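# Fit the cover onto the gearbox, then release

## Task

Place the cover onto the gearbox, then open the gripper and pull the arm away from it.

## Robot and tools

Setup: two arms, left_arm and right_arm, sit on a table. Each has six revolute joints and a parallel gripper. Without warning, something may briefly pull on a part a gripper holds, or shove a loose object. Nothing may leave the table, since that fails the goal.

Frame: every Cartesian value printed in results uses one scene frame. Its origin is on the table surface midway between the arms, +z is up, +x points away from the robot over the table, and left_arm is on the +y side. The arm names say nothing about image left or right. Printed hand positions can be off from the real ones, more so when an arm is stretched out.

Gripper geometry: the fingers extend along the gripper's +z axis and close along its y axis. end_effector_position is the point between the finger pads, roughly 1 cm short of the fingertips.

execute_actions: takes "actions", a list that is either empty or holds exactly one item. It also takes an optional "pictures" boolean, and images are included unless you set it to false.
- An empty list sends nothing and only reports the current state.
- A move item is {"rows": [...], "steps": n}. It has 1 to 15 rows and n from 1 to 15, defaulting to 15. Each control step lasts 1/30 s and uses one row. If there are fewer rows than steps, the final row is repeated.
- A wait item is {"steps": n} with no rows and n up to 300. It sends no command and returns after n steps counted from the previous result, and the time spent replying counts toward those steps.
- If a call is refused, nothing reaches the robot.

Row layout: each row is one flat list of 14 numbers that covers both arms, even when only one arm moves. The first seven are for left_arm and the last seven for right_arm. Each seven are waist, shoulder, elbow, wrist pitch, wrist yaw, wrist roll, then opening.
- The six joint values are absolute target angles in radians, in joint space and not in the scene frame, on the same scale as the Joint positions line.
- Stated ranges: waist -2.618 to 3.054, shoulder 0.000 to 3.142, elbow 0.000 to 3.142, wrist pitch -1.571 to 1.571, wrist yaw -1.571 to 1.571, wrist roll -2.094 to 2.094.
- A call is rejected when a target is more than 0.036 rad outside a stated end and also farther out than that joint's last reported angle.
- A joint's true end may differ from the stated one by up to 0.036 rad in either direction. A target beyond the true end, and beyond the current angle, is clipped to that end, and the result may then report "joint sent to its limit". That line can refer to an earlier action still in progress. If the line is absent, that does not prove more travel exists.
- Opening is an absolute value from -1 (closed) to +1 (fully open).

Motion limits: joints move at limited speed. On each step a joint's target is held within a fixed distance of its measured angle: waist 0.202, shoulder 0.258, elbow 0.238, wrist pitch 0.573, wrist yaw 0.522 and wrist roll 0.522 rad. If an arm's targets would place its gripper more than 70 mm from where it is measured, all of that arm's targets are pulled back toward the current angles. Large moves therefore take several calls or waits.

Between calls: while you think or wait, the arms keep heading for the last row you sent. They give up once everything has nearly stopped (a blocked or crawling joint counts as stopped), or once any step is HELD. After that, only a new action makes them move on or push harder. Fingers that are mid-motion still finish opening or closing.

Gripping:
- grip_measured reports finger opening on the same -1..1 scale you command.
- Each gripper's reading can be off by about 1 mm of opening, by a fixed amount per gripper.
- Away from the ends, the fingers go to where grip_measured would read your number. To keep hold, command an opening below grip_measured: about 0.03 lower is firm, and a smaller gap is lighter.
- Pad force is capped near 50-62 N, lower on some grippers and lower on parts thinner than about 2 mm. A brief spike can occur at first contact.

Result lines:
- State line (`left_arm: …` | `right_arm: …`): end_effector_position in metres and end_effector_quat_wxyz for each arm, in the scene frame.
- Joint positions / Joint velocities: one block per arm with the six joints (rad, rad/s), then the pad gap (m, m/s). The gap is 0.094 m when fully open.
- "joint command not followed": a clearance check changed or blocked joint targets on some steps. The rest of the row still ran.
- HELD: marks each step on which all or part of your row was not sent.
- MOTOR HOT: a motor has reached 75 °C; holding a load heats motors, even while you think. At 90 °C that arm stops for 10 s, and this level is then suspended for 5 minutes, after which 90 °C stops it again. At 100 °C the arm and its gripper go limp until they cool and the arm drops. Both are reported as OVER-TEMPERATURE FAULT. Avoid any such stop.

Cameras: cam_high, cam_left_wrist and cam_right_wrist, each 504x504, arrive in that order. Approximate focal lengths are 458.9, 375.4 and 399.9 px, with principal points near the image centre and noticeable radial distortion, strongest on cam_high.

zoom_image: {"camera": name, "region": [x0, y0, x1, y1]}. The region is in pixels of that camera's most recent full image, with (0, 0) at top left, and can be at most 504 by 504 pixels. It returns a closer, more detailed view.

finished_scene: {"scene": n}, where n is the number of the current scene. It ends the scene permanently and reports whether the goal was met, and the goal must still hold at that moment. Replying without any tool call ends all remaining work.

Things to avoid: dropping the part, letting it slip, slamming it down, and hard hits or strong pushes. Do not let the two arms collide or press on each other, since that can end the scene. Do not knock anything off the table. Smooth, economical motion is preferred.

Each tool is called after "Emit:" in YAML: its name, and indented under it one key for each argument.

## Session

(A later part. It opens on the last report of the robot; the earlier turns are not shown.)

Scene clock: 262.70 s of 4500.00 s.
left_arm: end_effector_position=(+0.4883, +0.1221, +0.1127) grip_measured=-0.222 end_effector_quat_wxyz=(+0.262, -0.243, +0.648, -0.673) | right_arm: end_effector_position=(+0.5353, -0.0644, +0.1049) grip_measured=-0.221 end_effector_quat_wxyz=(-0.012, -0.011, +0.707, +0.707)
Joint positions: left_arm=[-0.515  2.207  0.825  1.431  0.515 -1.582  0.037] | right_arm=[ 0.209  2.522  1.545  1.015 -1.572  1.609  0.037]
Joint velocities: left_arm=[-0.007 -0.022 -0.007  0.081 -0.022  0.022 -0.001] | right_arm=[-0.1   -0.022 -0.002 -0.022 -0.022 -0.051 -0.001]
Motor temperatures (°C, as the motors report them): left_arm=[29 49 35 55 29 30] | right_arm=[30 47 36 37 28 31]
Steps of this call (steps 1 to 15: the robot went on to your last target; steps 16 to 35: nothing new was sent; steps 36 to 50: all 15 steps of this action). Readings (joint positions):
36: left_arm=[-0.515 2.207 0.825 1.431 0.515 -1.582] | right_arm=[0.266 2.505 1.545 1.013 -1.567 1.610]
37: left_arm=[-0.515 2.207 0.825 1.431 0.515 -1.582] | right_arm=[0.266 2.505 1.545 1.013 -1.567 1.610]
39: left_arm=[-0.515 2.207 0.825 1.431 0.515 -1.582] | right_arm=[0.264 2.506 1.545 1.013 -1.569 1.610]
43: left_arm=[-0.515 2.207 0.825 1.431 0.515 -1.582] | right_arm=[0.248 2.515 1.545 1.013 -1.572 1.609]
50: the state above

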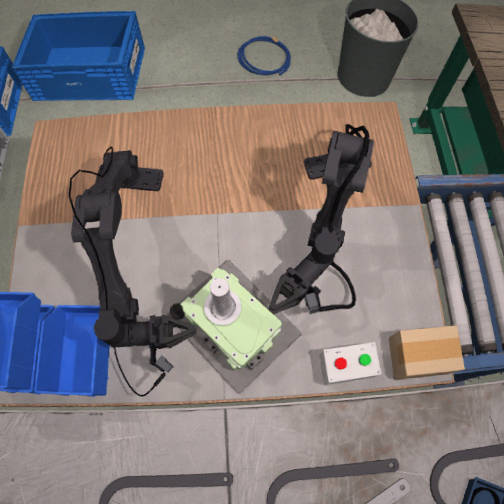

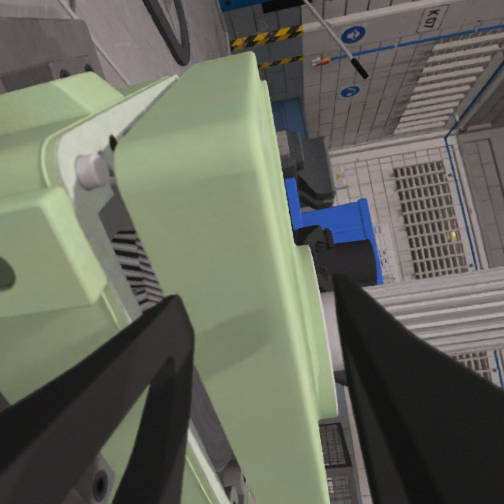

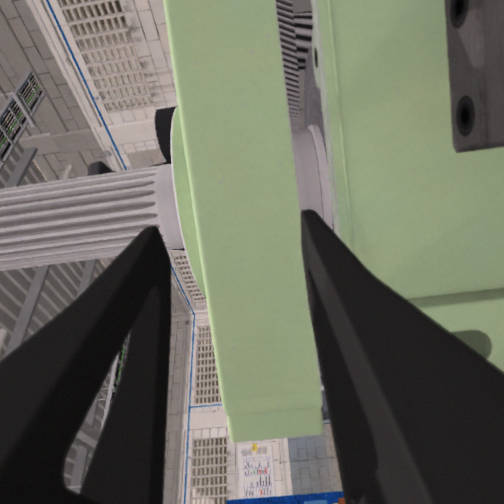

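Emit:
execute_actions:
  actions:
    - {"rows":[[-0.512,2.21,0.84,1.42,0.52,-1.575,-0.22,0.205,2.505,1.55,1.02,-1.57,1.575,-1],[-0.516,2.21,0.86,1.42,0.518,-1.575,-0.22,0.205,2.505,1.55,1.02,-1.57,1.575,-1],[-0.52,2.214,0.87,1.415,0.515,-1.575,-0.22,0.205,2.505,1.55,1.02,-1.57,1.575,-1],[-0.524,2.218,0.875,1.41,0.512,-1.575,-0.22,0.205,2.505,1.55,1.02,-1.57,1.575,-1],[-0.527,2.222,0.88,1.41,0.51,-1.575,-0.22,0.205,2.505,1.55,1.02,-1.57,1.575,-1],[-0.527,2.222,0.88,1.41,0.51,-1.575,-0.22,0.21,2.505,1.55,1.02,-1.57,1.575,-1],[-0.527,2.222,0.88,1.41,0.51,-1.575,-0.22,0.217,2.505,1.55,1.02,-1.57,1.575,-1],[-0.527,2.222,0.88,1.41,0.51,-1.575,-0.22,0.224,2.505,1.55,1.02,-1.57,1.575,-1],[-0.527,2.222,0.88,1.41,0.51,-1.575,-0.22,0.231,2.505,1.55,1.02,-1.57,1.575,-1],[-0.527,2.222,0.88,1.41,0.51,-1.575,-0.22,0.238,2.505,1.55,1.02,-1.57,1.575,-1],[-0.527,2.222,0.88,1.41,0.51,-1.575,-0.22,0.245,2.505,1.55,1.02,-1.57,1.575,-1],[-0.527,2.222,0.88,1.41,0.51,-1.575,-0.22,0.252,2.505,1.55,1.02,-1.57,1.575,-1]],"steps":15}
  pictures: false

Emit:
execute_actions:
  actions:
    - {"steps":10}

Emit:
zoom_image:
  camera: "cam_high"
  region: [160,240,310,390]

Scene clock: 265.43 s of 4500.00 s.
left_arm: end_effector_position=(+0.4927, +0.1209, +0.1137) grip_measured=-0.222 end_effector_quat_wxyz=(+0.264, -0.243, +0.647, -0.673) | right_arm: end_effector_position=(+0.5336, -0.0541, +0.1050) grip_measured=-0.978 end_effector_quat_wxyz=(-0.006, -0.022, +0.707, +0.707)
Joint positions: left_arm=[-0.515  2.214  0.845  1.422  0.513 -1.582  0.037] | right_arm=[ 0.23   2.522  1.545  1.015 -1.558  1.586  0.001]
Joint velocities: left_arm=[ 0.002  0.012 -0.002 -0.051  0.007 -0.095 -0.001] | right_arm=[ 0.002  0.017 -0.017 -0.037 -0.051 -0.007 -0.   ]
Motor temperatures (°C, as the motors report them): left_arm=[29 49 35 55 29 30] | right_arm=[30 47 35 37 28 31]
Steps of this call (steps 1 to 15: the robot went on to your last target; steps 16 to 67: nothing new was sent; steps 68 to 82: all 15 steps of this action). Readings (joint positions):
68: left_arm=[-0.515 2.207 0.825 1.431 0.515 -1.582] | right_arm=[0.206 2.522 1.545 1.015 -1.572 1.605]
69: left_arm=[-0.515 2.207 0.825 1.431 0.515 -1.582] | right_arm=[0.206 2.522 1.545 1.015 -1.572 1.601]
71: left_arm=[-0.515 2.208 0.831 1.428 0.515 -1.582] | right_arm=[0.206 2.522 1.545 1.015 -1.572 1.595]
75: left_arm=[-0.515 2.214 0.845 1.425 0.513 -1.582] | right_arm=[0.207 2.522 1.545 1.015 -1.572 1.589]
82: the state above

Scene clock: 265.77 s of 4500.00 s.
left_arm: end_effector_position=(+0.4927, +0.1209, +0.1136) grip_measured=-0.222 end_effector_quat_wxyz=(+0.264, -0.243, +0.647, -0.673) | right_arm: end_effector_position=(+0.5337, -0.0541, +0.1050) grip_measured=-0.978 end_effector_quat_wxyz=(-0.005, -0.022, +0.707, +0.707)
Joint positions: left_arm=[-0.515  2.214  0.845  1.422  0.513 -1.582  0.037] | right_arm=[ 0.23   2.522  1.545  1.015 -1.557  1.585  0.001]
Joint velocities: left_arm=[-0.007 -0.002 -0.007  0.051 -0.022  0.051 -0.001] | right_arm=[-0.012  0.007 -0.007 -0.022 -0.037 -0.007 -0.001]
Motor temperatures (°C, as the motors report them): left_arm=[29 48 35 55 29 30] | right_arm=[30 47 35 37 28 31]
Steps of this call (steps 1 to 10: the robot went on to your last target). Readings (joint positions):
1: left_arm=[-0.515 2.214 0.845 1.422 0.513 -1.582] | right_arm=[0.230 2.522 1.545 1.015 -1.558 1.586]
2: left_arm=[-0.515 2.214 0.845 1.422 0.513 -1.582] | right_arm=[0.230 2.522 1.545 1.015 -1.557 1.586]
4: left_arm=[-0.515 2.214 0.845 1.422 0.513 -1.582] | right_arm=[0.230 2.522 1.545 1.015 -1.557 1.585]
8: left_arm=[-0.515 2.214 0.845 1.422 0.513 -1.582] | right_arm=[0.230 2.522 1.545 1.015 -1.557 1.585]
10: the state above

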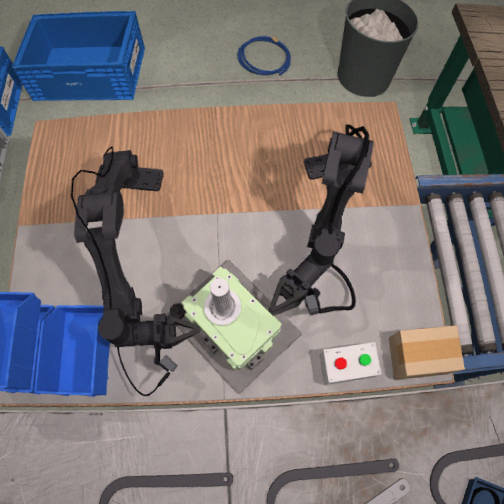

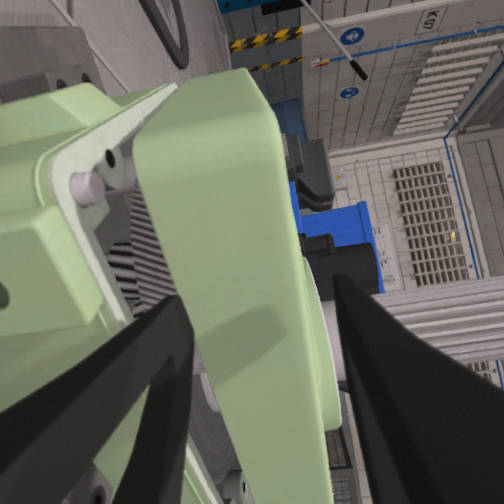

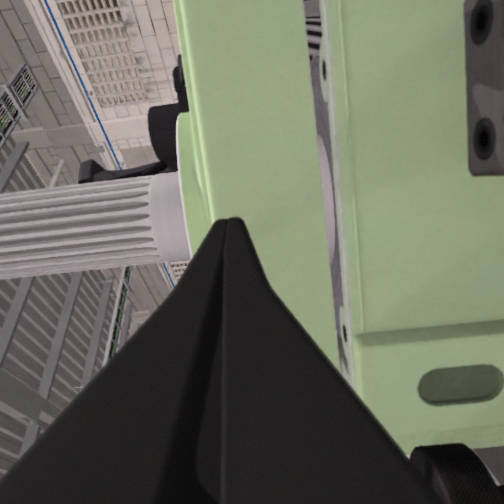

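Region (160, 240, 310, 390) of cam_high's 504x504 image, scaled by 3.360, with more detail than that image has.

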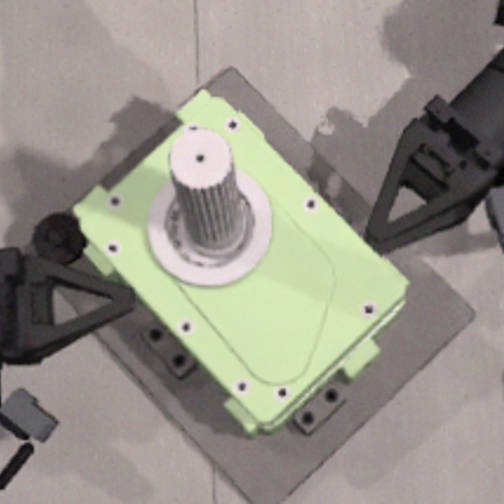

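Emit:
execute_actions:
  actions:
    - {"rows":[[-0.49,2.185,0.79,1.41,0.53,-1.575,-0.22,0.252,2.505,1.55,1.02,-1.57,1.575,-1]],"steps":15}

Emit:
zoom_image:
  camera: "cam_high"
  region: [160,240,310,390]

Scene clock: 268.63 s of 4500.00 s.
left_arm: end_effector_position=(+0.4877, +0.1300, +0.1036) grip_measured=-0.222 end_effector_quat_wxyz=(+0.257, -0.255, +0.654, -0.664) | right_arm: end_effector_position=(+0.5337, -0.0541, +0.1050) grip_measured=-0.978 end_effector_quat_wxyz=(-0.005, -0.022, +0.707, +0.707)
Joint positions: left_arm=[-0.499  2.207  0.807  1.417  0.521 -1.582  0.037] | right_arm=[ 0.23   2.522  1.545  1.015 -1.557  1.585  0.001]
Joint velocities: left_arm=[-0.007 -0.017  0.002 -0.022 -0.066  0.007 -0.001] | right_arm=[-0.002 -0.007  0.007  0.037  0.022 -0.007 -0.   ]
Motor temperatures (°C, as the motors report them): left_arm=[29 48 36 55 29 30] | right_arm=[30 47 35 37 27 31]
Steps of this call (steps 1 to 15: the robot went on to your last target; steps 16 to 71: nothing new was sent; steps 72 to 86: all 15 steps of this action). Readings (joint positions):
72: left_arm=[-0.513 2.213 0.840 1.422 0.514 -1.582] | right_arm=[0.230 2.522 1.545 1.015 -1.557 1.585]
73: left_arm=[-0.510 2.209 0.830 1.422 0.516 -1.582] | right_arm=[0.230 2.522 1.545 1.015 -1.557 1.585]
75: left_arm=[-0.504 2.207 0.814 1.422 0.519 -1.582] | right_arm=[0.230 2.522 1.545 1.015 -1.557 1.585]
79: left_arm=[-0.499 2.207 0.807 1.417 0.519 -1.582] | right_arm=[0.230 2.522 1.545 1.015 -1.557 1.585]
86: the state above

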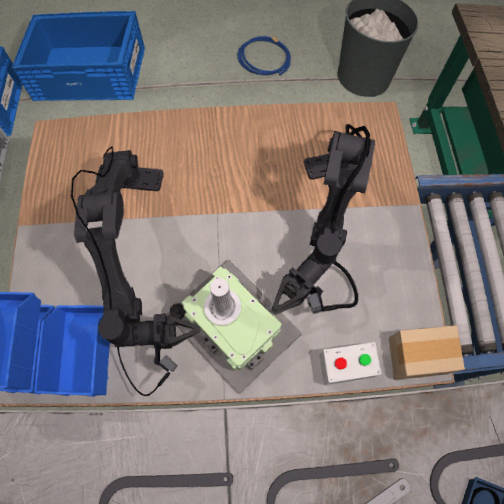

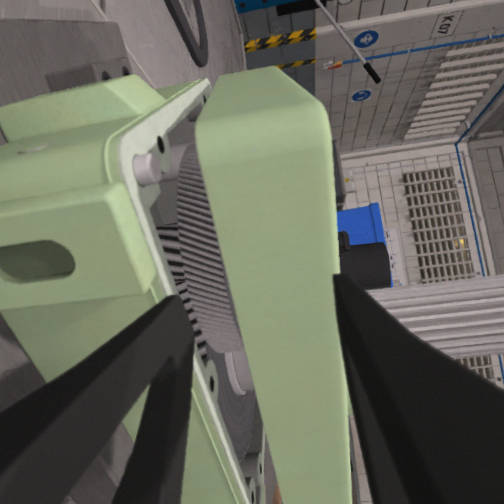

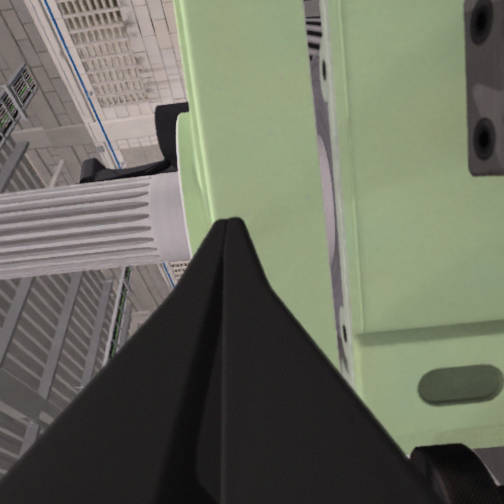

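Region (160, 240, 310, 390) of cam_high's 504x504 image, scaled by 3.360, with more detail than that image has.

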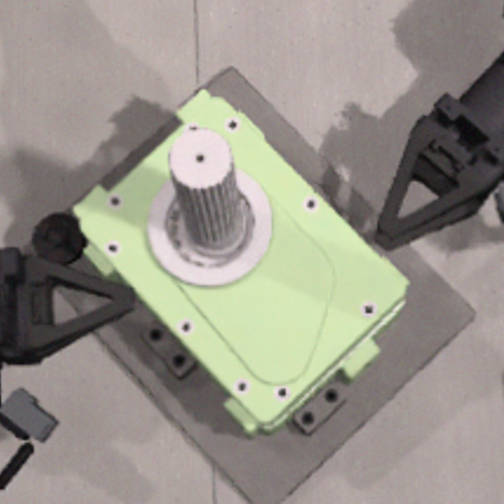

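Emit:
execute_actions:
  actions:
    - {"rows":[[-0.47,2.15,0.76,1.41,0.55,-1.575,-0.22,0.258,2.505,1.55,1.02,-1.57,1.575,-1],[-0.47,2.15,0.76,1.41,0.55,-1.575,-0.22,0.264,2.505,1.55,1.02,-1.57,1.575,-1],[-0.47,2.15,0.76,1.41,0.55,-1.575,-0.22,0.272,2.505,1.55,1.02,-1.57,1.575,-1]],"steps":15}

Emit:
zoom_image:
  camera: "cam_high"
  region: [160,240,310,390]

Scene clock: 270.17 s of 4500.00 s.
left_arm: end_effector_position=(+0.4841, +0.1385, +0.1108) grip_measured=-0.222 end_effector_quat_wxyz=(+0.259, -0.254, +0.653, -0.665) | right_arm: end_effector_position=(+0.5357, -0.0510, +0.1051) grip_measured=-0.978 end_effector_quat_wxyz=(-0.001, -0.018, +0.706, +0.708)
Joint positions: left_arm=[-0.478  2.171  0.779  1.414  0.541 -1.582  0.037] | right_arm=[ 0.236  2.522  1.545  1.015 -1.539  1.585  0.001]
Joint velocities: left_arm=[-0.012 -0.002  0.002 -0.007 -0.022 -0.022  0.001] | right_arm=[-0.007 -0.012  0.017  0.051  0.037  0.037  0.001]
Motor temperatures (°C, as the motors report them): left_arm=[29 49 35 54 29 30] | right_arm=[30 47 35 37 27 31]
Steps of this call (steps 1 to 15: the robot went on to your last target; steps 16 to 31: nothing new was sent; steps 32 to 46: all 15 steps of this action). Readings (joint positions):
32: left_arm=[-0.497 2.203 0.803 1.416 0.525 -1.582] | right_arm=[0.232 2.522 1.545 1.015 -1.556 1.585]
33: left_arm=[-0.494 2.195 0.793 1.414 0.529 -1.582] | right_arm=[0.233 2.522 1.545 1.015 -1.555 1.585]
35: left_arm=[-0.485 2.180 0.780 1.414 0.534 -1.582] | right_arm=[0.234 2.522 1.545 1.015 -1.549 1.585]
39: left_arm=[-0.478 2.171 0.779 1.414 0.537 -1.582] | right_arm=[0.236 2.522 1.545 1.015 -1.542 1.585]
46: the state above

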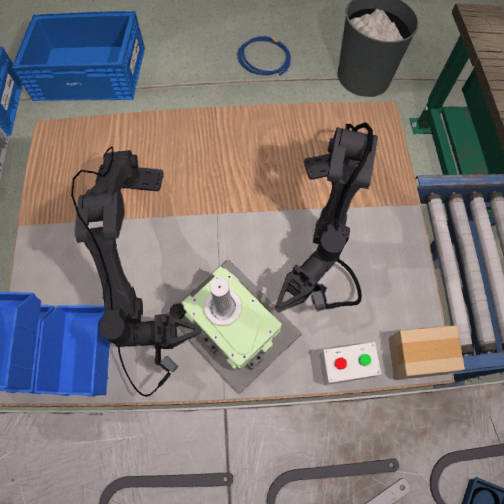

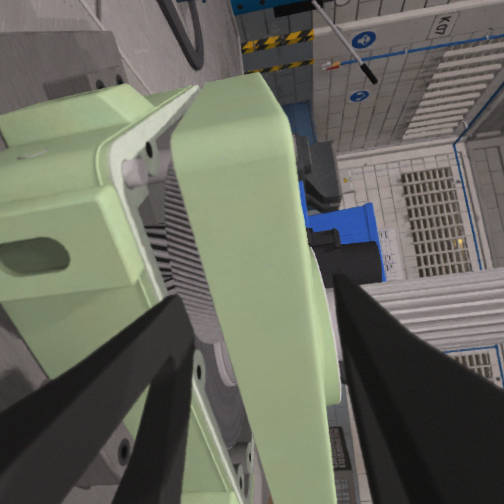

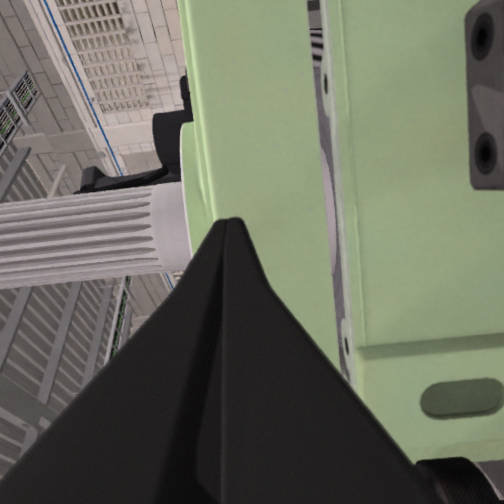

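Region (160, 240, 310, 390) of cam_high's 504x504 image, scaled by 3.360, with more detail than that image has.

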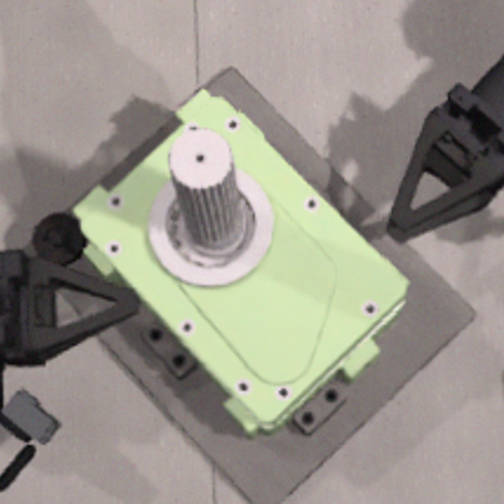

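Emit:
execute_actions:
  actions:
    - {"rows":[[-0.47,2.10,0.78,1.36,0.55,-1.575,-0.6,0.25,2.505,1.55,1.02,-1.57,1.575,-1],[-0.47,2.05,0.79,1.31,0.55,-1.575,-1,0.245,2.505,1.55,1.02,-1.57,1.575,-1],[-0.47,1.99,0.80,1.25,0.55,-1.575,-1,0.24,2.505,1.55,1.02,-1.57,1.575,-1]],"steps":15}
  pictures: false

Emit:
execute_actions:
  actions:
    - {"rows":[[-0.50,2.02,0.87,1.22,0.53,-1.575,-1,0.24,2.505,1.55,1.02,-1.57,1.575,-1],[-0.52,2.05,0.94,1.18,0.51,-1.575,-1,0.24,2.505,1.55,1.02,-1.57,1.575,-1],[-0.545,2.08,1.01,1.14,0.49,-1.575,-1,0.24,2.505,1.55,1.02,-1.57,1.575,-1]],"steps":15}

Scene clock: 272.17 s of 4500.00 s.
left_arm: end_effector_position=(+0.4817, +0.1390, +0.1661) grip_measured=-0.992 end_effector_quat_wxyz=(+0.269, -0.242, +0.644, -0.674) | right_arm: end_effector_position=(+0.5360, -0.0516, +0.1052) grip_measured=-0.978 end_effector_quat_wxyz=(-0.001, -0.017, +0.706, +0.708)
Joint positions: left_arm=[-0.478  1.987  0.779  1.271  0.542 -1.582  0.   ] | right_arm=[ 0.235  2.522  1.545  1.015 -1.539  1.585  0.001]
Joint velocities: left_arm=[ 0.002 -0.012 -0.007 -0.125  0.037  0.022 -0.   ] | right_arm=[ 0.002 -0.002 -0.017 -0.081 -0.007 -0.007  0.001]
Motor temperatures (°C, as the motors report them): left_arm=[29 49 35 54 29 30] | right_arm=[30 47 35 37 27 31]
Steps of this call (steps 1 to 15: the robot went on to your last target; steps 16 to 45: nothing new was sent; steps 46 to 60: all 15 steps of this action). Readings (joint positions):
46: left_arm=[-0.478 2.166 0.779 1.405 0.542 -1.582] | right_arm=[0.236 2.522 1.545 1.015 -1.539 1.585]
47: left_arm=[-0.478 2.151 0.779 1.380 0.542 -1.582] | right_arm=[0.236 2.522 1.545 1.015 -1.539 1.585]
49: left_arm=[-0.478 2.090 0.779 1.313 0.542 -1.582] | right_arm=[0.235 2.522 1.545 1.015 -1.539 1.585]
53: left_arm=[-0.478 1.993 0.779 1.298 0.542 -1.582] | right_arm=[0.235 2.522 1.545 1.015 -1.539 1.585]
60: the state above

Scene clock: 272.67 s of 4500.00 s.
left_arm: end_effector_position=(+0.5132, +0.0999, +0.1736) grip_measured=-0.992 end_effector_quat_wxyz=(+0.261, -0.235, +0.646, -0.678) | right_arm: end_effector_position=(+0.5360, -0.0516, +0.1052) grip_measured=-0.978 end_effector_quat_wxyz=(-0.001, -0.017, +0.706, +0.708)
Joint positions: left_arm=[-0.543  2.078  0.984  1.156  0.501 -1.582  0.   ] | right_arm=[ 0.235  2.522  1.545  1.015 -1.539  1.585  0.001]
Joint velocities: left_arm=[ 0.012 -0.007 -0.007 -0.022 -0.022  0.007  0.   ] | right_arm=[ 0.012 -0.007  0.002  0.007 -0.066 -0.007 -0.   ]
Motor temperatures (°C, as the motors report them): left_arm=[29 49 35 54 29 30] | right_arm=[30 47 35 37 27 31]
Steps of this call (steps 1 to 15: all 15 steps of this action). Readings (joint positions):
1: left_arm=[-0.480 1.991 0.786 1.265 0.542 -1.582] | right_arm=[0.235 2.522 1.545 1.015 -1.539 1.585]
2: left_arm=[-0.484 2.004 0.814 1.252 0.540 -1.582] | right_arm=[0.235 2.522 1.545 1.015 -1.539 1.585]
4: left_arm=[-0.505 2.053 0.917 1.213 0.522 -1.582] | right_arm=[0.235 2.522 1.545 1.015 -1.539 1.585]
8: left_arm=[-0.541 2.078 0.984 1.180 0.509 -1.582] | right_arm=[0.235 2.522 1.545 1.015 -1.539 1.585]
15: the state above

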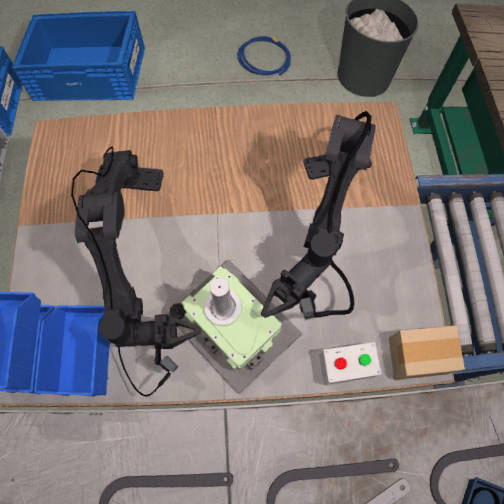

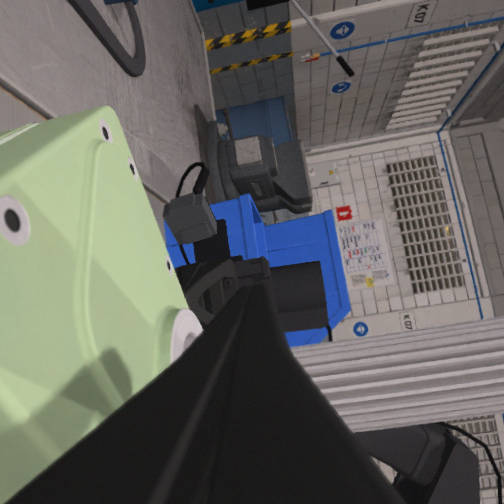

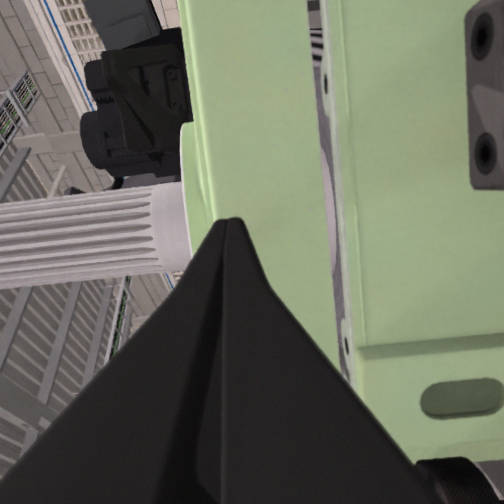

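Emit:
execute_actions:
  actions:
    - {"rows":[[-0.545,2.08,1.01,1.07,0.49,-1.575,-1,0.25,2.505,1.55,1.02,-1.57,1.575,-1],[-0.545,2.08,1.01,1.02,0.49,-1.575,-1,0.25,2.505,1.55,1.02,-1.57,1.575,-1],[-0.545,2.08,1.01,0.97,0.49,-1.575,-1,0.25,2.505,1.55,1.02,-1.57,1.575,-1],[-0.545,2.08,1.01,0.92,0.49,-1.575,-1,0.25,2.505,1.55,1.02,-1.57,1.575,-1]],"steps":15}

Scene clock: 273.87 s of 4500.00 s.
left_arm: end_effector_position=(+0.5119, +0.1010, +0.1272) grip_measured=-0.992 end_effector_quat_wxyz=(+0.207, -0.290, +0.691, -0.628) | right_arm: end_effector_position=(+0.5344, -0.0511, +0.1051) grip_measured=-0.978 end_effector_quat_wxyz=(-0.004, -0.020, +0.706, +0.707)
Joint positions: left_arm=[-0.543  2.078  0.984  0.952  0.498 -1.582  0.   ] | right_arm=[ 0.236  2.522  1.545  1.015 -1.546  1.585  0.001]
Joint velocities: left_arm=[ 0.007 -0.012 -0.022  0.022 -0.007 -0.022 -0.001] | right_arm=[-0.012 -0.012 -0.007 -0.051 -0.051 -0.037 -0.   ]
Motor temperatures (°C, as the motors report them): left_arm=[29 49 36 54 29 30] | right_arm=[30 47 35 36 27 31]
Steps of this call (steps 1 to 15: the robot went on to your last target; steps 16 to 21: nothing new was sent; steps 22 to 36: all 15 steps of this action). Readings (joint positions):
22: left_arm=[-0.543 2.078 0.984 1.145 0.499 -1.582] | right_arm=[0.235 2.522 1.545 1.015 -1.539 1.585]
23: left_arm=[-0.543 2.078 0.984 1.131 0.498 -1.582] | right_arm=[0.235 2.522 1.545 1.015 -1.539 1.585]
25: left_arm=[-0.543 2.078 0.984 1.078 0.498 -1.582] | right_arm=[0.235 2.522 1.545 1.015 -1.539 1.585]
29: left_arm=[-0.543 2.078 0.984 0.983 0.498 -1.582] | right_arm=[0.235 2.522 1.545 1.015 -1.539 1.585]
36: the state above

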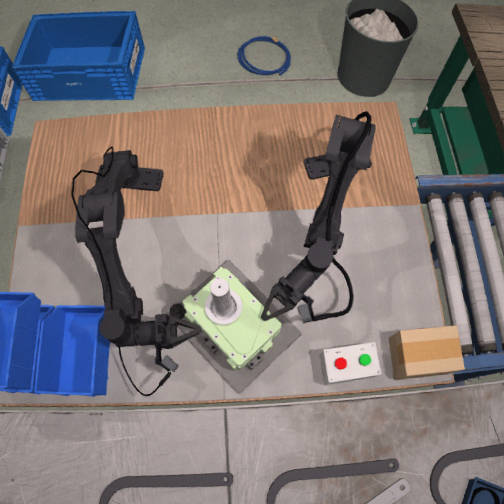

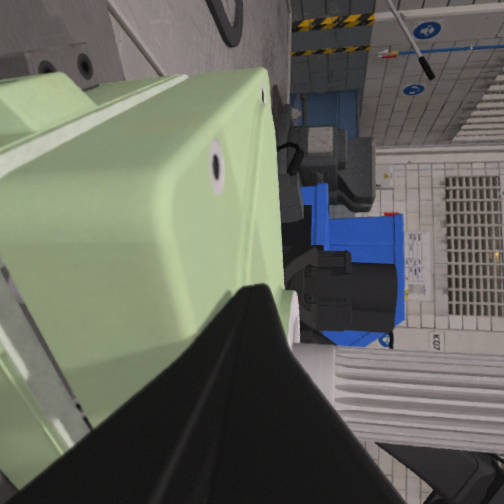

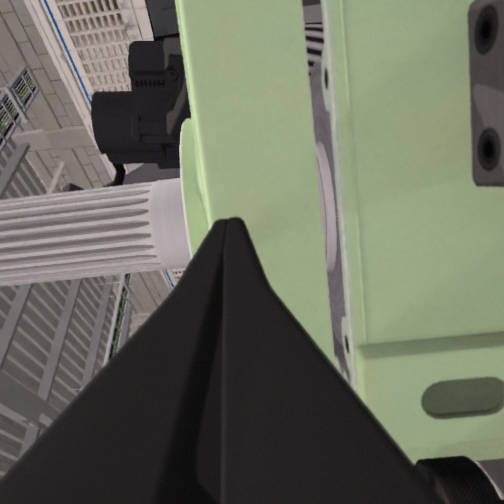

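Levelling already. Continue slightly, with the right pushing.

Emit:
execute_actions:
  actions:
    - {"rows":[[-0.545,2.08,1.01,0.90,0.49,-1.575,-1,0.26,2.505,1.55,1.02,-1.57,1.575,-1],[-0.545,2.08,1.01,0.88,0.49,-1.575,-1,0.265,2.505,1.55,1.02,-1.57,1.575,-1]],"steps":15}

Emit:
zoom_image:
  camera: "cam_high"
  region: [160,240,310,390]

Scene clock: 274.87 s of 4500.00 s.
left_arm: end_effector_position=(+0.5118, +0.1011, +0.1258) grip_measured=-0.992 end_effector_quat_wxyz=(+0.205, -0.292, +0.693, -0.627) | right_arm: end_effector_position=(+0.5343, -0.0505, +0.1051) grip_measured=-0.978 end_effector_quat_wxyz=(-0.004, -0.020, +0.706, +0.707)
Joint positions: left_arm=[-0.543  2.078  0.984  0.946  0.497 -1.582  0.   ] | right_arm=[ 0.238  2.522  1.545  1.015 -1.545  1.585  0.001]
Joint velocities: left_arm=[-0.007 -0.012  0.002 -0.037 -0.081 -0.007  0.001] | right_arm=[-0.002  0.002 -0.007  0.051 -0.066 -0.066 -0.   ]
Motor temperatures (°C, as the motors report them): left_arm=[29 49 36 54 29 30] | right_arm=[30 47 35 36 27 31]
Steps of this call (steps 1 to 15: the robot went on to your last target; steps 16 to 30: all 15 steps of this action). Readings (joint positions):
16: left_arm=[-0.543 2.078 0.984 0.951 0.498 -1.582] | right_arm=[0.237 2.522 1.545 1.015 -1.546 1.585]
17: left_arm=[-0.543 2.078 0.984 0.949 0.498 -1.582] | right_arm=[0.237 2.522 1.545 1.015 -1.546 1.585]
19: left_arm=[-0.543 2.078 0.984 0.946 0.497 -1.582] | right_arm=[0.238 2.522 1.545 1.015 -1.546 1.585]
23: left_arm=[-0.543 2.078 0.984 0.946 0.497 -1.582] | right_arm=[0.238 2.522 1.545 1.015 -1.545 1.585]
30: the state above

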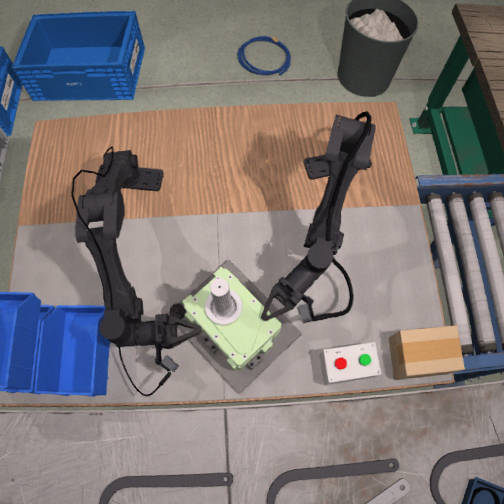

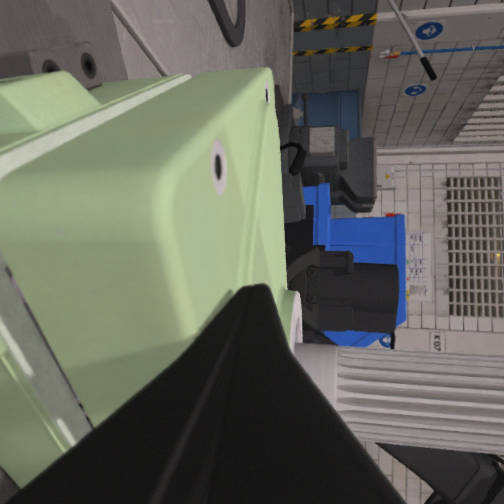

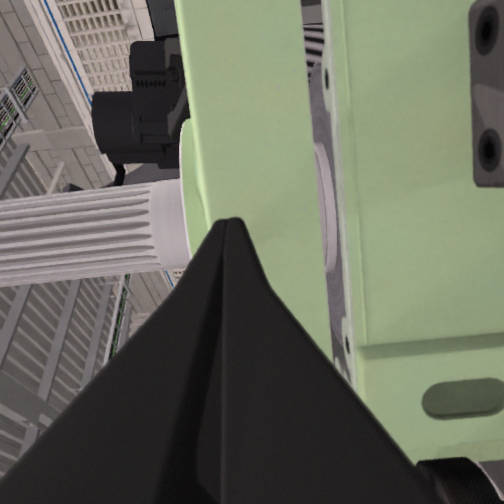

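Region (160, 240, 310, 390) of cam_high's 504x504 image, scaled by 3.360, with more detail than that image has.

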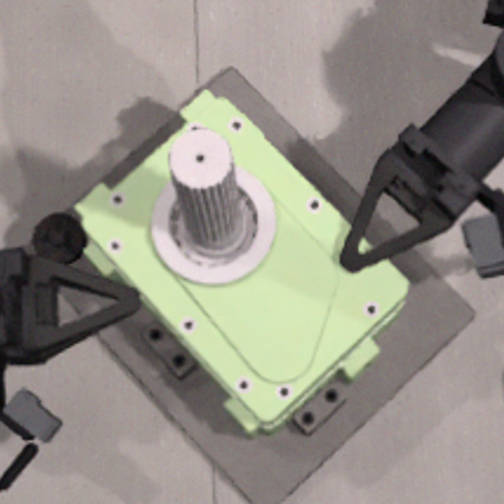

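Emit:
execute_actions:
  actions:
    - {"rows":[[-0.53,2.08,1.01,0.80,0.46,-1.575,-1,0.235,2.505,1.55,1.02,-1.57,1.575,-1],[-0.52,2.08,1.01,0.78,0.43,-1.575,-1,0.23,2.505,1.55,1.02,-1.57,1.575,-1]],"steps":15}

Emit:
zoom_image:
  camera: "cam_high"
  region: [160,240,310,390]

Scene clock: 276.50 s of 4500.00 s.
left_arm: end_effector_position=(+0.5207, +0.1108, +0.1191) grip_measured=-0.992 end_effector_quat_wxyz=(+0.213, -0.317, +0.694, -0.610) | right_arm: end_effector_position=(+0.5333, -0.0522, +0.1050) grip_measured=-0.978 end_effector_quat_wxyz=(-0.006, -0.023, +0.707, +0.707)
Joint positions: left_arm=[-0.533  2.078  0.996  0.897  0.456 -1.582  0.   ] | right_arm=[ 0.234  2.522  1.545  1.015 -1.555  1.585  0.001]
Joint velocities: left_arm=[ 0.002 -0.002 -0.002 -0.051  0.007  0.007 -0.   ] | right_arm=[ 0.007 -0.012  0.002  0.007 -0.007 -0.037  0.001]
Motor temperatures (°C, as the motors report them): left_arm=[29 49 36 53 29 30] | right_arm=[30 48 35 36 27 31]
Steps of this call (steps 1 to 15: the robot went on to your last target; steps 16 to 34: nothing new was sent; steps 35 to 49: all 15 steps of this action). Readings (joint positions):
35: left_arm=[-0.543 2.078 0.985 0.939 0.494 -1.582] | right_arm=[0.236 2.522 1.545 1.015 -1.546 1.585]
36: left_arm=[-0.543 2.078 0.987 0.926 0.488 -1.582] | right_arm=[0.236 2.522 1.545 1.015 -1.548 1.585]
38: left_arm=[-0.539 2.078 0.990 0.907 0.476 -1.582] | right_arm=[0.235 2.522 1.545 1.015 -1.552 1.585]
42: left_arm=[-0.533 2.078 0.996 0.898 0.462 -1.582] | right_arm=[0.234 2.522 1.545 1.015 -1.555 1.585]
49: the state above

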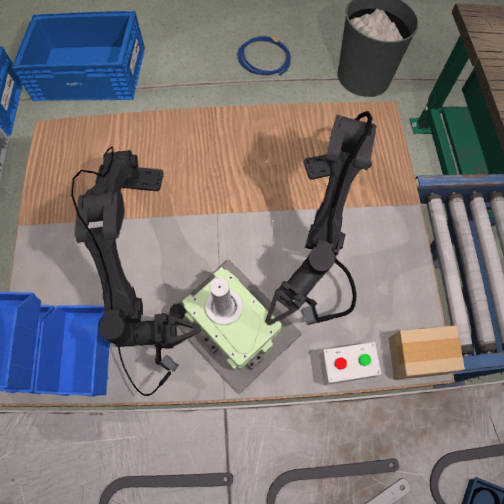

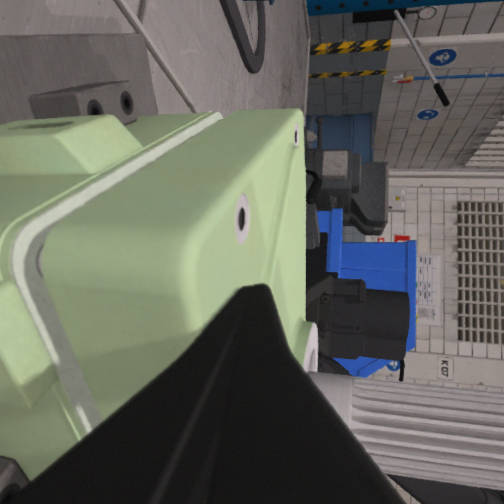

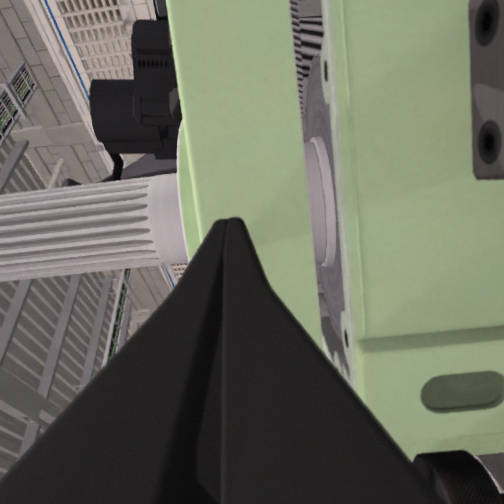

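Region (160, 240, 310, 390) of cam_high's 504x504 image, scaled by 3.360, with more detail than that image has.

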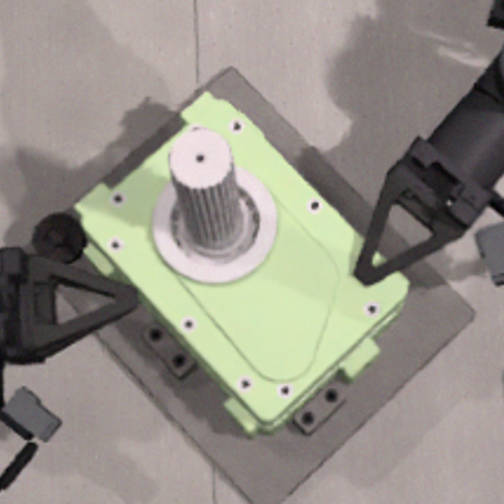

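Emit:
execute_actions:
  actions:
    - {"rows":[[-0.53,2.08,1.01,1.02,0.45,-1.575,-1,0.22,2.505,1.55,1.02,-1.57,1.575,-1],[-0.53,2.08,1.01,1.02,0.45,-1.575,-1,0.22,2.505,1.55,1.02,-1.57,1.575,-1],[-0.53,2.08,1.01,1.02,0.45,-1.575,-1,0.22,2.505,1.55,1.02,-1.57,1.575,-1],[-0.55,2.10,1.07,1.0,0.44,-1.575,-1,0.22,2.505,1.55,1.02,-1.57,1.575,-1],[-0.57,2.12,1.13,0.97,0.43,-1.575,-1,0.22,2.505,1.55,1.02,-1.57,1.575,-1],[-0.59,2.14,1.19,0.94,0.42,-1.575,-1,0.22,2.505,1.55,1.02,-1.57,1.575,-1],[-0.61,2.17,1.25,0.91,0.41,-1.575,-1,0.22,2.505,1.55,1.02,-1.57,1.575,-1],[-0.625,2.20,1.30,0.88,0.40,-1.575,-1,0.22,2.505,1.55,1.02,-1.57,1.575,-1]],"steps":15}

Scene clock: 278.23 s of 4500.00 s.
left_arm: end_effector_position=(+0.5513, +0.0442, +0.1732) grip_measured=-0.992 end_effector_quat_wxyz=(+0.241, -0.252, +0.663, -0.662) | right_arm: end_effector_position=(+0.5334, -0.0560, +0.1050) grip_measured=-0.978 end_effector_quat_wxyz=(-0.006, -0.023, +0.707, +0.707)
Joint positions: left_arm=[-0.631  2.193  1.276  0.91   0.417 -1.582  0.   ] | right_arm=[ 0.226  2.522  1.545  1.015 -1.564  1.585  0.001]
Joint velocities: left_arm=[ 0.002  0.027 -0.007 -0.095 -0.037 -0.007  0.   ] | right_arm=[ 0.002 -0.002  0.017  0.007 -0.051  0.037 -0.   ]
Motor temperatures (°C, as the motors report them): left_arm=[29 49 36 53 29 30] | right_arm=[30 48 35 36 27 31]
Steps of this call (steps 1 to 15: the robot went on to your last target; steps 16 to 37: nothing new was sent; steps 38 to 52: all 15 steps of this action). Readings (joint positions):
38: left_arm=[-0.533 2.078 0.996 0.912 0.455 -1.582] | right_arm=[0.233 2.522 1.545 1.015 -1.556 1.585]
39: left_arm=[-0.533 2.080 0.996 0.926 0.455 -1.582] | right_arm=[0.233 2.522 1.545 1.015 -1.558 1.585]
41: left_arm=[-0.533 2.083 1.002 0.945 0.455 -1.582] | right_arm=[0.230 2.522 1.545 1.015 -1.560 1.585]
45: left_arm=[-0.568 2.156 1.171 0.927 0.431 -1.582] | right_arm=[0.227 2.522 1.545 1.015 -1.563 1.585]
52: the state above

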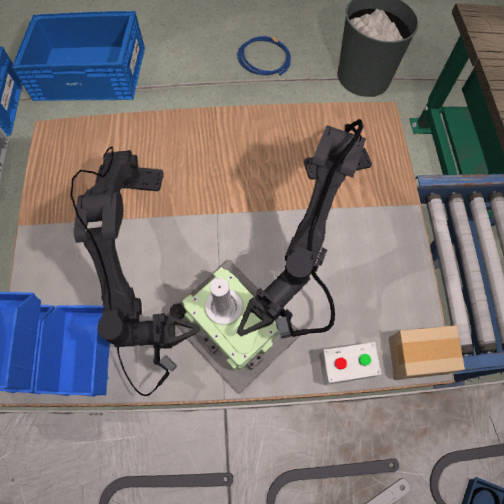

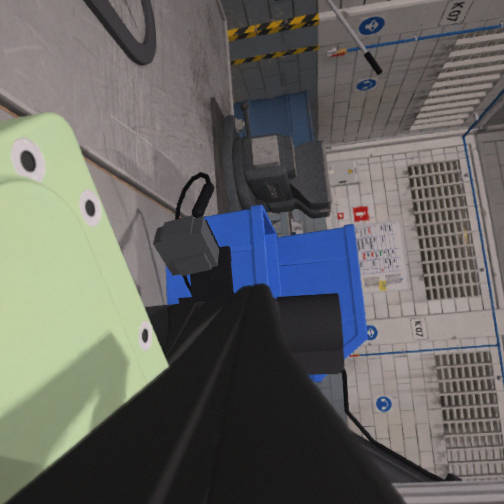

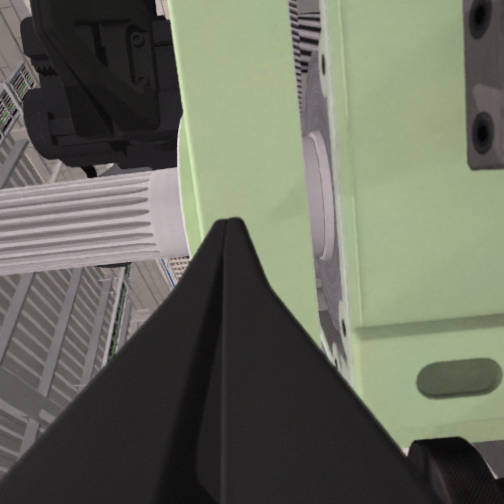

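Emit:
execute_actions:
  actions:
    - {"rows":[[-0.625,2.20,1.30,0.82,0.40,-1.575,-1,0.22,2.505,1.55,1.02,-1.57,1.575,-1],[-0.625,2.20,1.30,0.77,0.40,-1.575,-1,0.22,2.505,1.55,1.02,-1.57,1.575,-1],[-0.625,2.20,1.30,0.72,0.40,-1.575,-1,0.22,2.505,1.55,1.02,-1.57,1.575,-1],[-0.625,2.20,1.30,0.67,0.40,-1.575,-1,0.22,2.505,1.55,1.02,-1.57,1.575,-1],[-0.625,2.20,1.30,0.62,0.40,-1.575,-1,0.22,2.505,1.55,1.02,-1.57,1.575,-1],[-0.625,2.20,1.30,0.57,0.40,-1.575,-1,0.22,2.505,1.55,1.02,-1.57,1.575,-1]],"steps":15}

Emit:
execute_actions:
  actions:
    - {"rows":[[-0.625,2.20,1.30,0.5,0.40,-1.575,-1,0.22,2.505,1.55,1.02,-1.57,1.575,-1],[-0.625,2.20,1.30,0.45,0.40,-1.575,-1,0.22,2.505,1.55,1.02,-1.57,1.575,-1]],"steps":15}

Emit:
zoom_image:
  camera: "cam_high"
  region: [160,240,310,390]

Scene clock: 280.03 s of 4500.00 s.
left_arm: end_effector_position=(+0.5536, +0.0451, +0.1526) grip_measured=-0.992 end_effector_quat_wxyz=(+0.215, -0.283, +0.696, -0.624) | right_arm: end_effector_position=(+0.5332, -0.0560, +0.1050) grip_measured=-0.978 end_effector_quat_wxyz=(-0.006, -0.023, +0.707, +0.707)
Joint positions: left_arm=[-0.63   2.179  1.303  0.735  0.408 -1.569  0.   ] | right_arm=[ 0.226  2.522  1.545  1.015 -1.565  1.585  0.001]
Joint velocities: left_arm=[ 0.017 -0.022 -0.002 -0.007 -0.066  0.007 -0.   ] | right_arm=[-0.017  0.007 -0.007  0.007  0.037  0.022  0.001]
Motor temperatures (°C, as the motors report them): left_arm=[29 49 36 53 29 30] | right_arm=[30 48 35 36 27 31]
Steps of this call (steps 1 to 30: the robot went on to your last target; steps 31 to 39: nothing new was sent; steps 40 to 54: all 15 steps of this action). Readings (joint positions):
40: left_arm=[-0.630 2.199 1.276 0.886 0.408 -1.582] | right_arm=[0.226 2.522 1.545 1.015 -1.564 1.585]
41: left_arm=[-0.630 2.199 1.276 0.874 0.408 -1.582] | right_arm=[0.226 2.522 1.545 1.015 -1.564 1.585]
43: left_arm=[-0.630 2.197 1.280 0.849 0.408 -1.579] | right_arm=[0.226 2.522 1.545 1.015 -1.565 1.585]
47: left_arm=[-0.630 2.186 1.297 0.772 0.408 -1.575] | right_arm=[0.226 2.522 1.545 1.015 -1.565 1.585]
54: the state above

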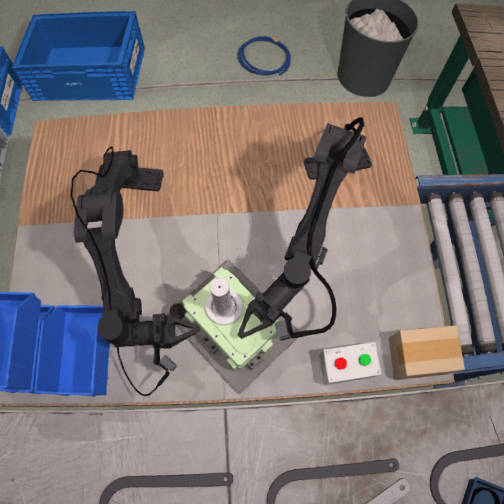

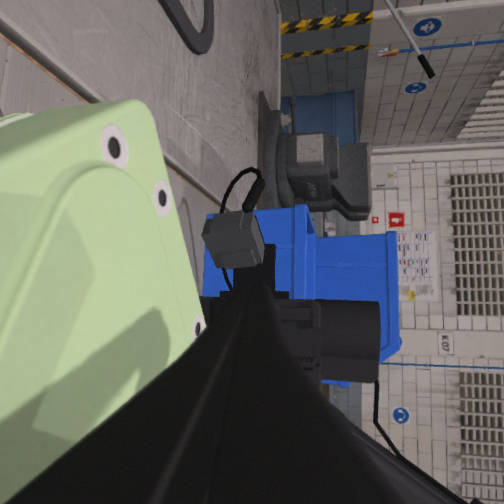

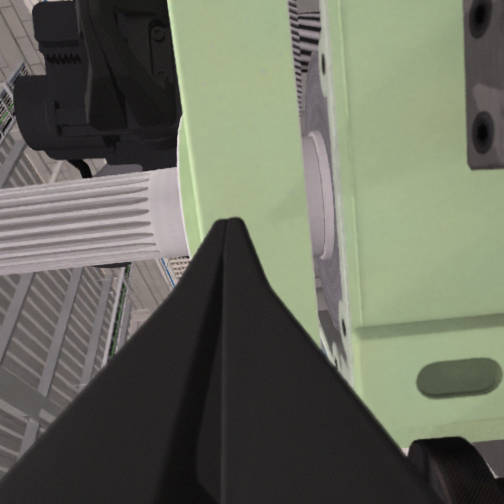

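Scene clock: 280.53 s of 4500.00 s.
left_arm: end_effector_position=(+0.5510, +0.0474, +0.1417) grip_measured=-0.992 end_effector_quat_wxyz=(+0.191, -0.308, +0.710, -0.604) | right_arm: end_effector_position=(+0.5332, -0.0560, +0.1050) grip_measured=-0.978 end_effector_quat_wxyz=(-0.006, -0.023, +0.707, +0.707)
Joint positions: left_arm=[-0.629  2.163  1.308  0.638  0.406 -1.587  0.   ] | right_arm=[ 0.226  2.522  1.545  1.015 -1.565  1.585  0.001]
Joint velocities: left_arm=[-0.012 -0.012 -0.007 -0.066  0.037 -0.007  0.   ] | right_arm=[ 0.002 -0.022 -0.017 -0.051 -0.037  0.022  0.   ]
Motor temperatures (°C, as the motors report them): left_arm=[29 49 36 53 29 30] | right_arm=[30 48 35 36 27 31]
Steps of this call (steps 1 to 15: all 15 steps of this action). Readings (joint positions):
1: left_arm=[-0.630 2.178 1.304 0.728 0.408 -1.567] | right_arm=[0.226 2.522 1.545 1.015 -1.565 1.585]
2: left_arm=[-0.630 2.176 1.307 0.713 0.408 -1.566] | right_arm=[0.226 2.522 1.545 1.015 -1.565 1.585]
4: left_arm=[-0.629 2.170 1.308 0.668 0.406 -1.570] | right_arm=[0.226 2.522 1.545 1.015 -1.565 1.585]
8: left_arm=[-0.629 2.165 1.308 0.646 0.406 -1.581] | right_arm=[0.226 2.522 1.545 1.015 -1.565 1.585]
15: the state above

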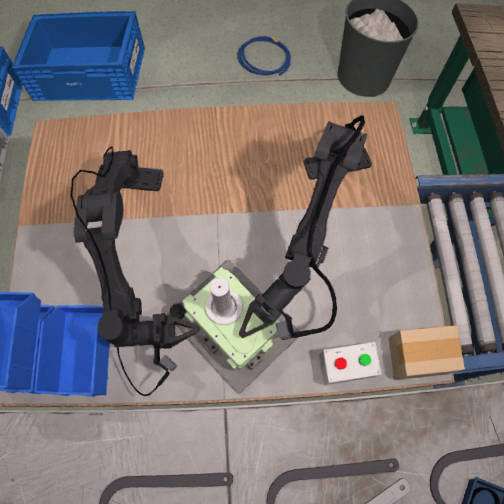

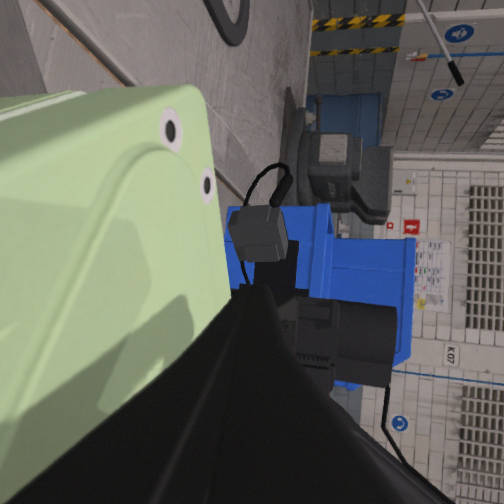

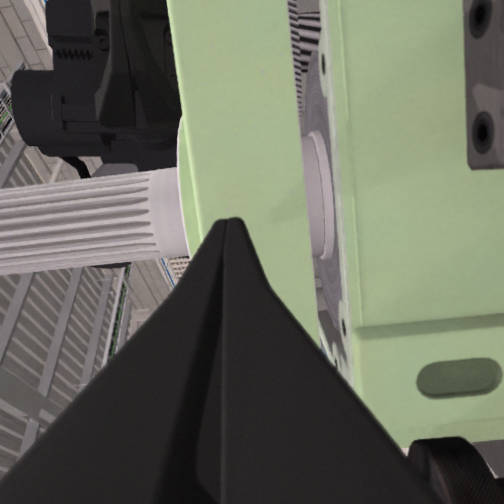

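Region (160, 240, 310, 390) of cam_high's 504x504 image, scaled by 3.360, with more detail than that image has.

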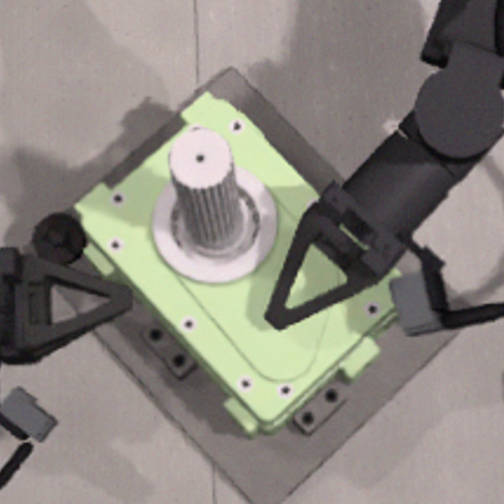

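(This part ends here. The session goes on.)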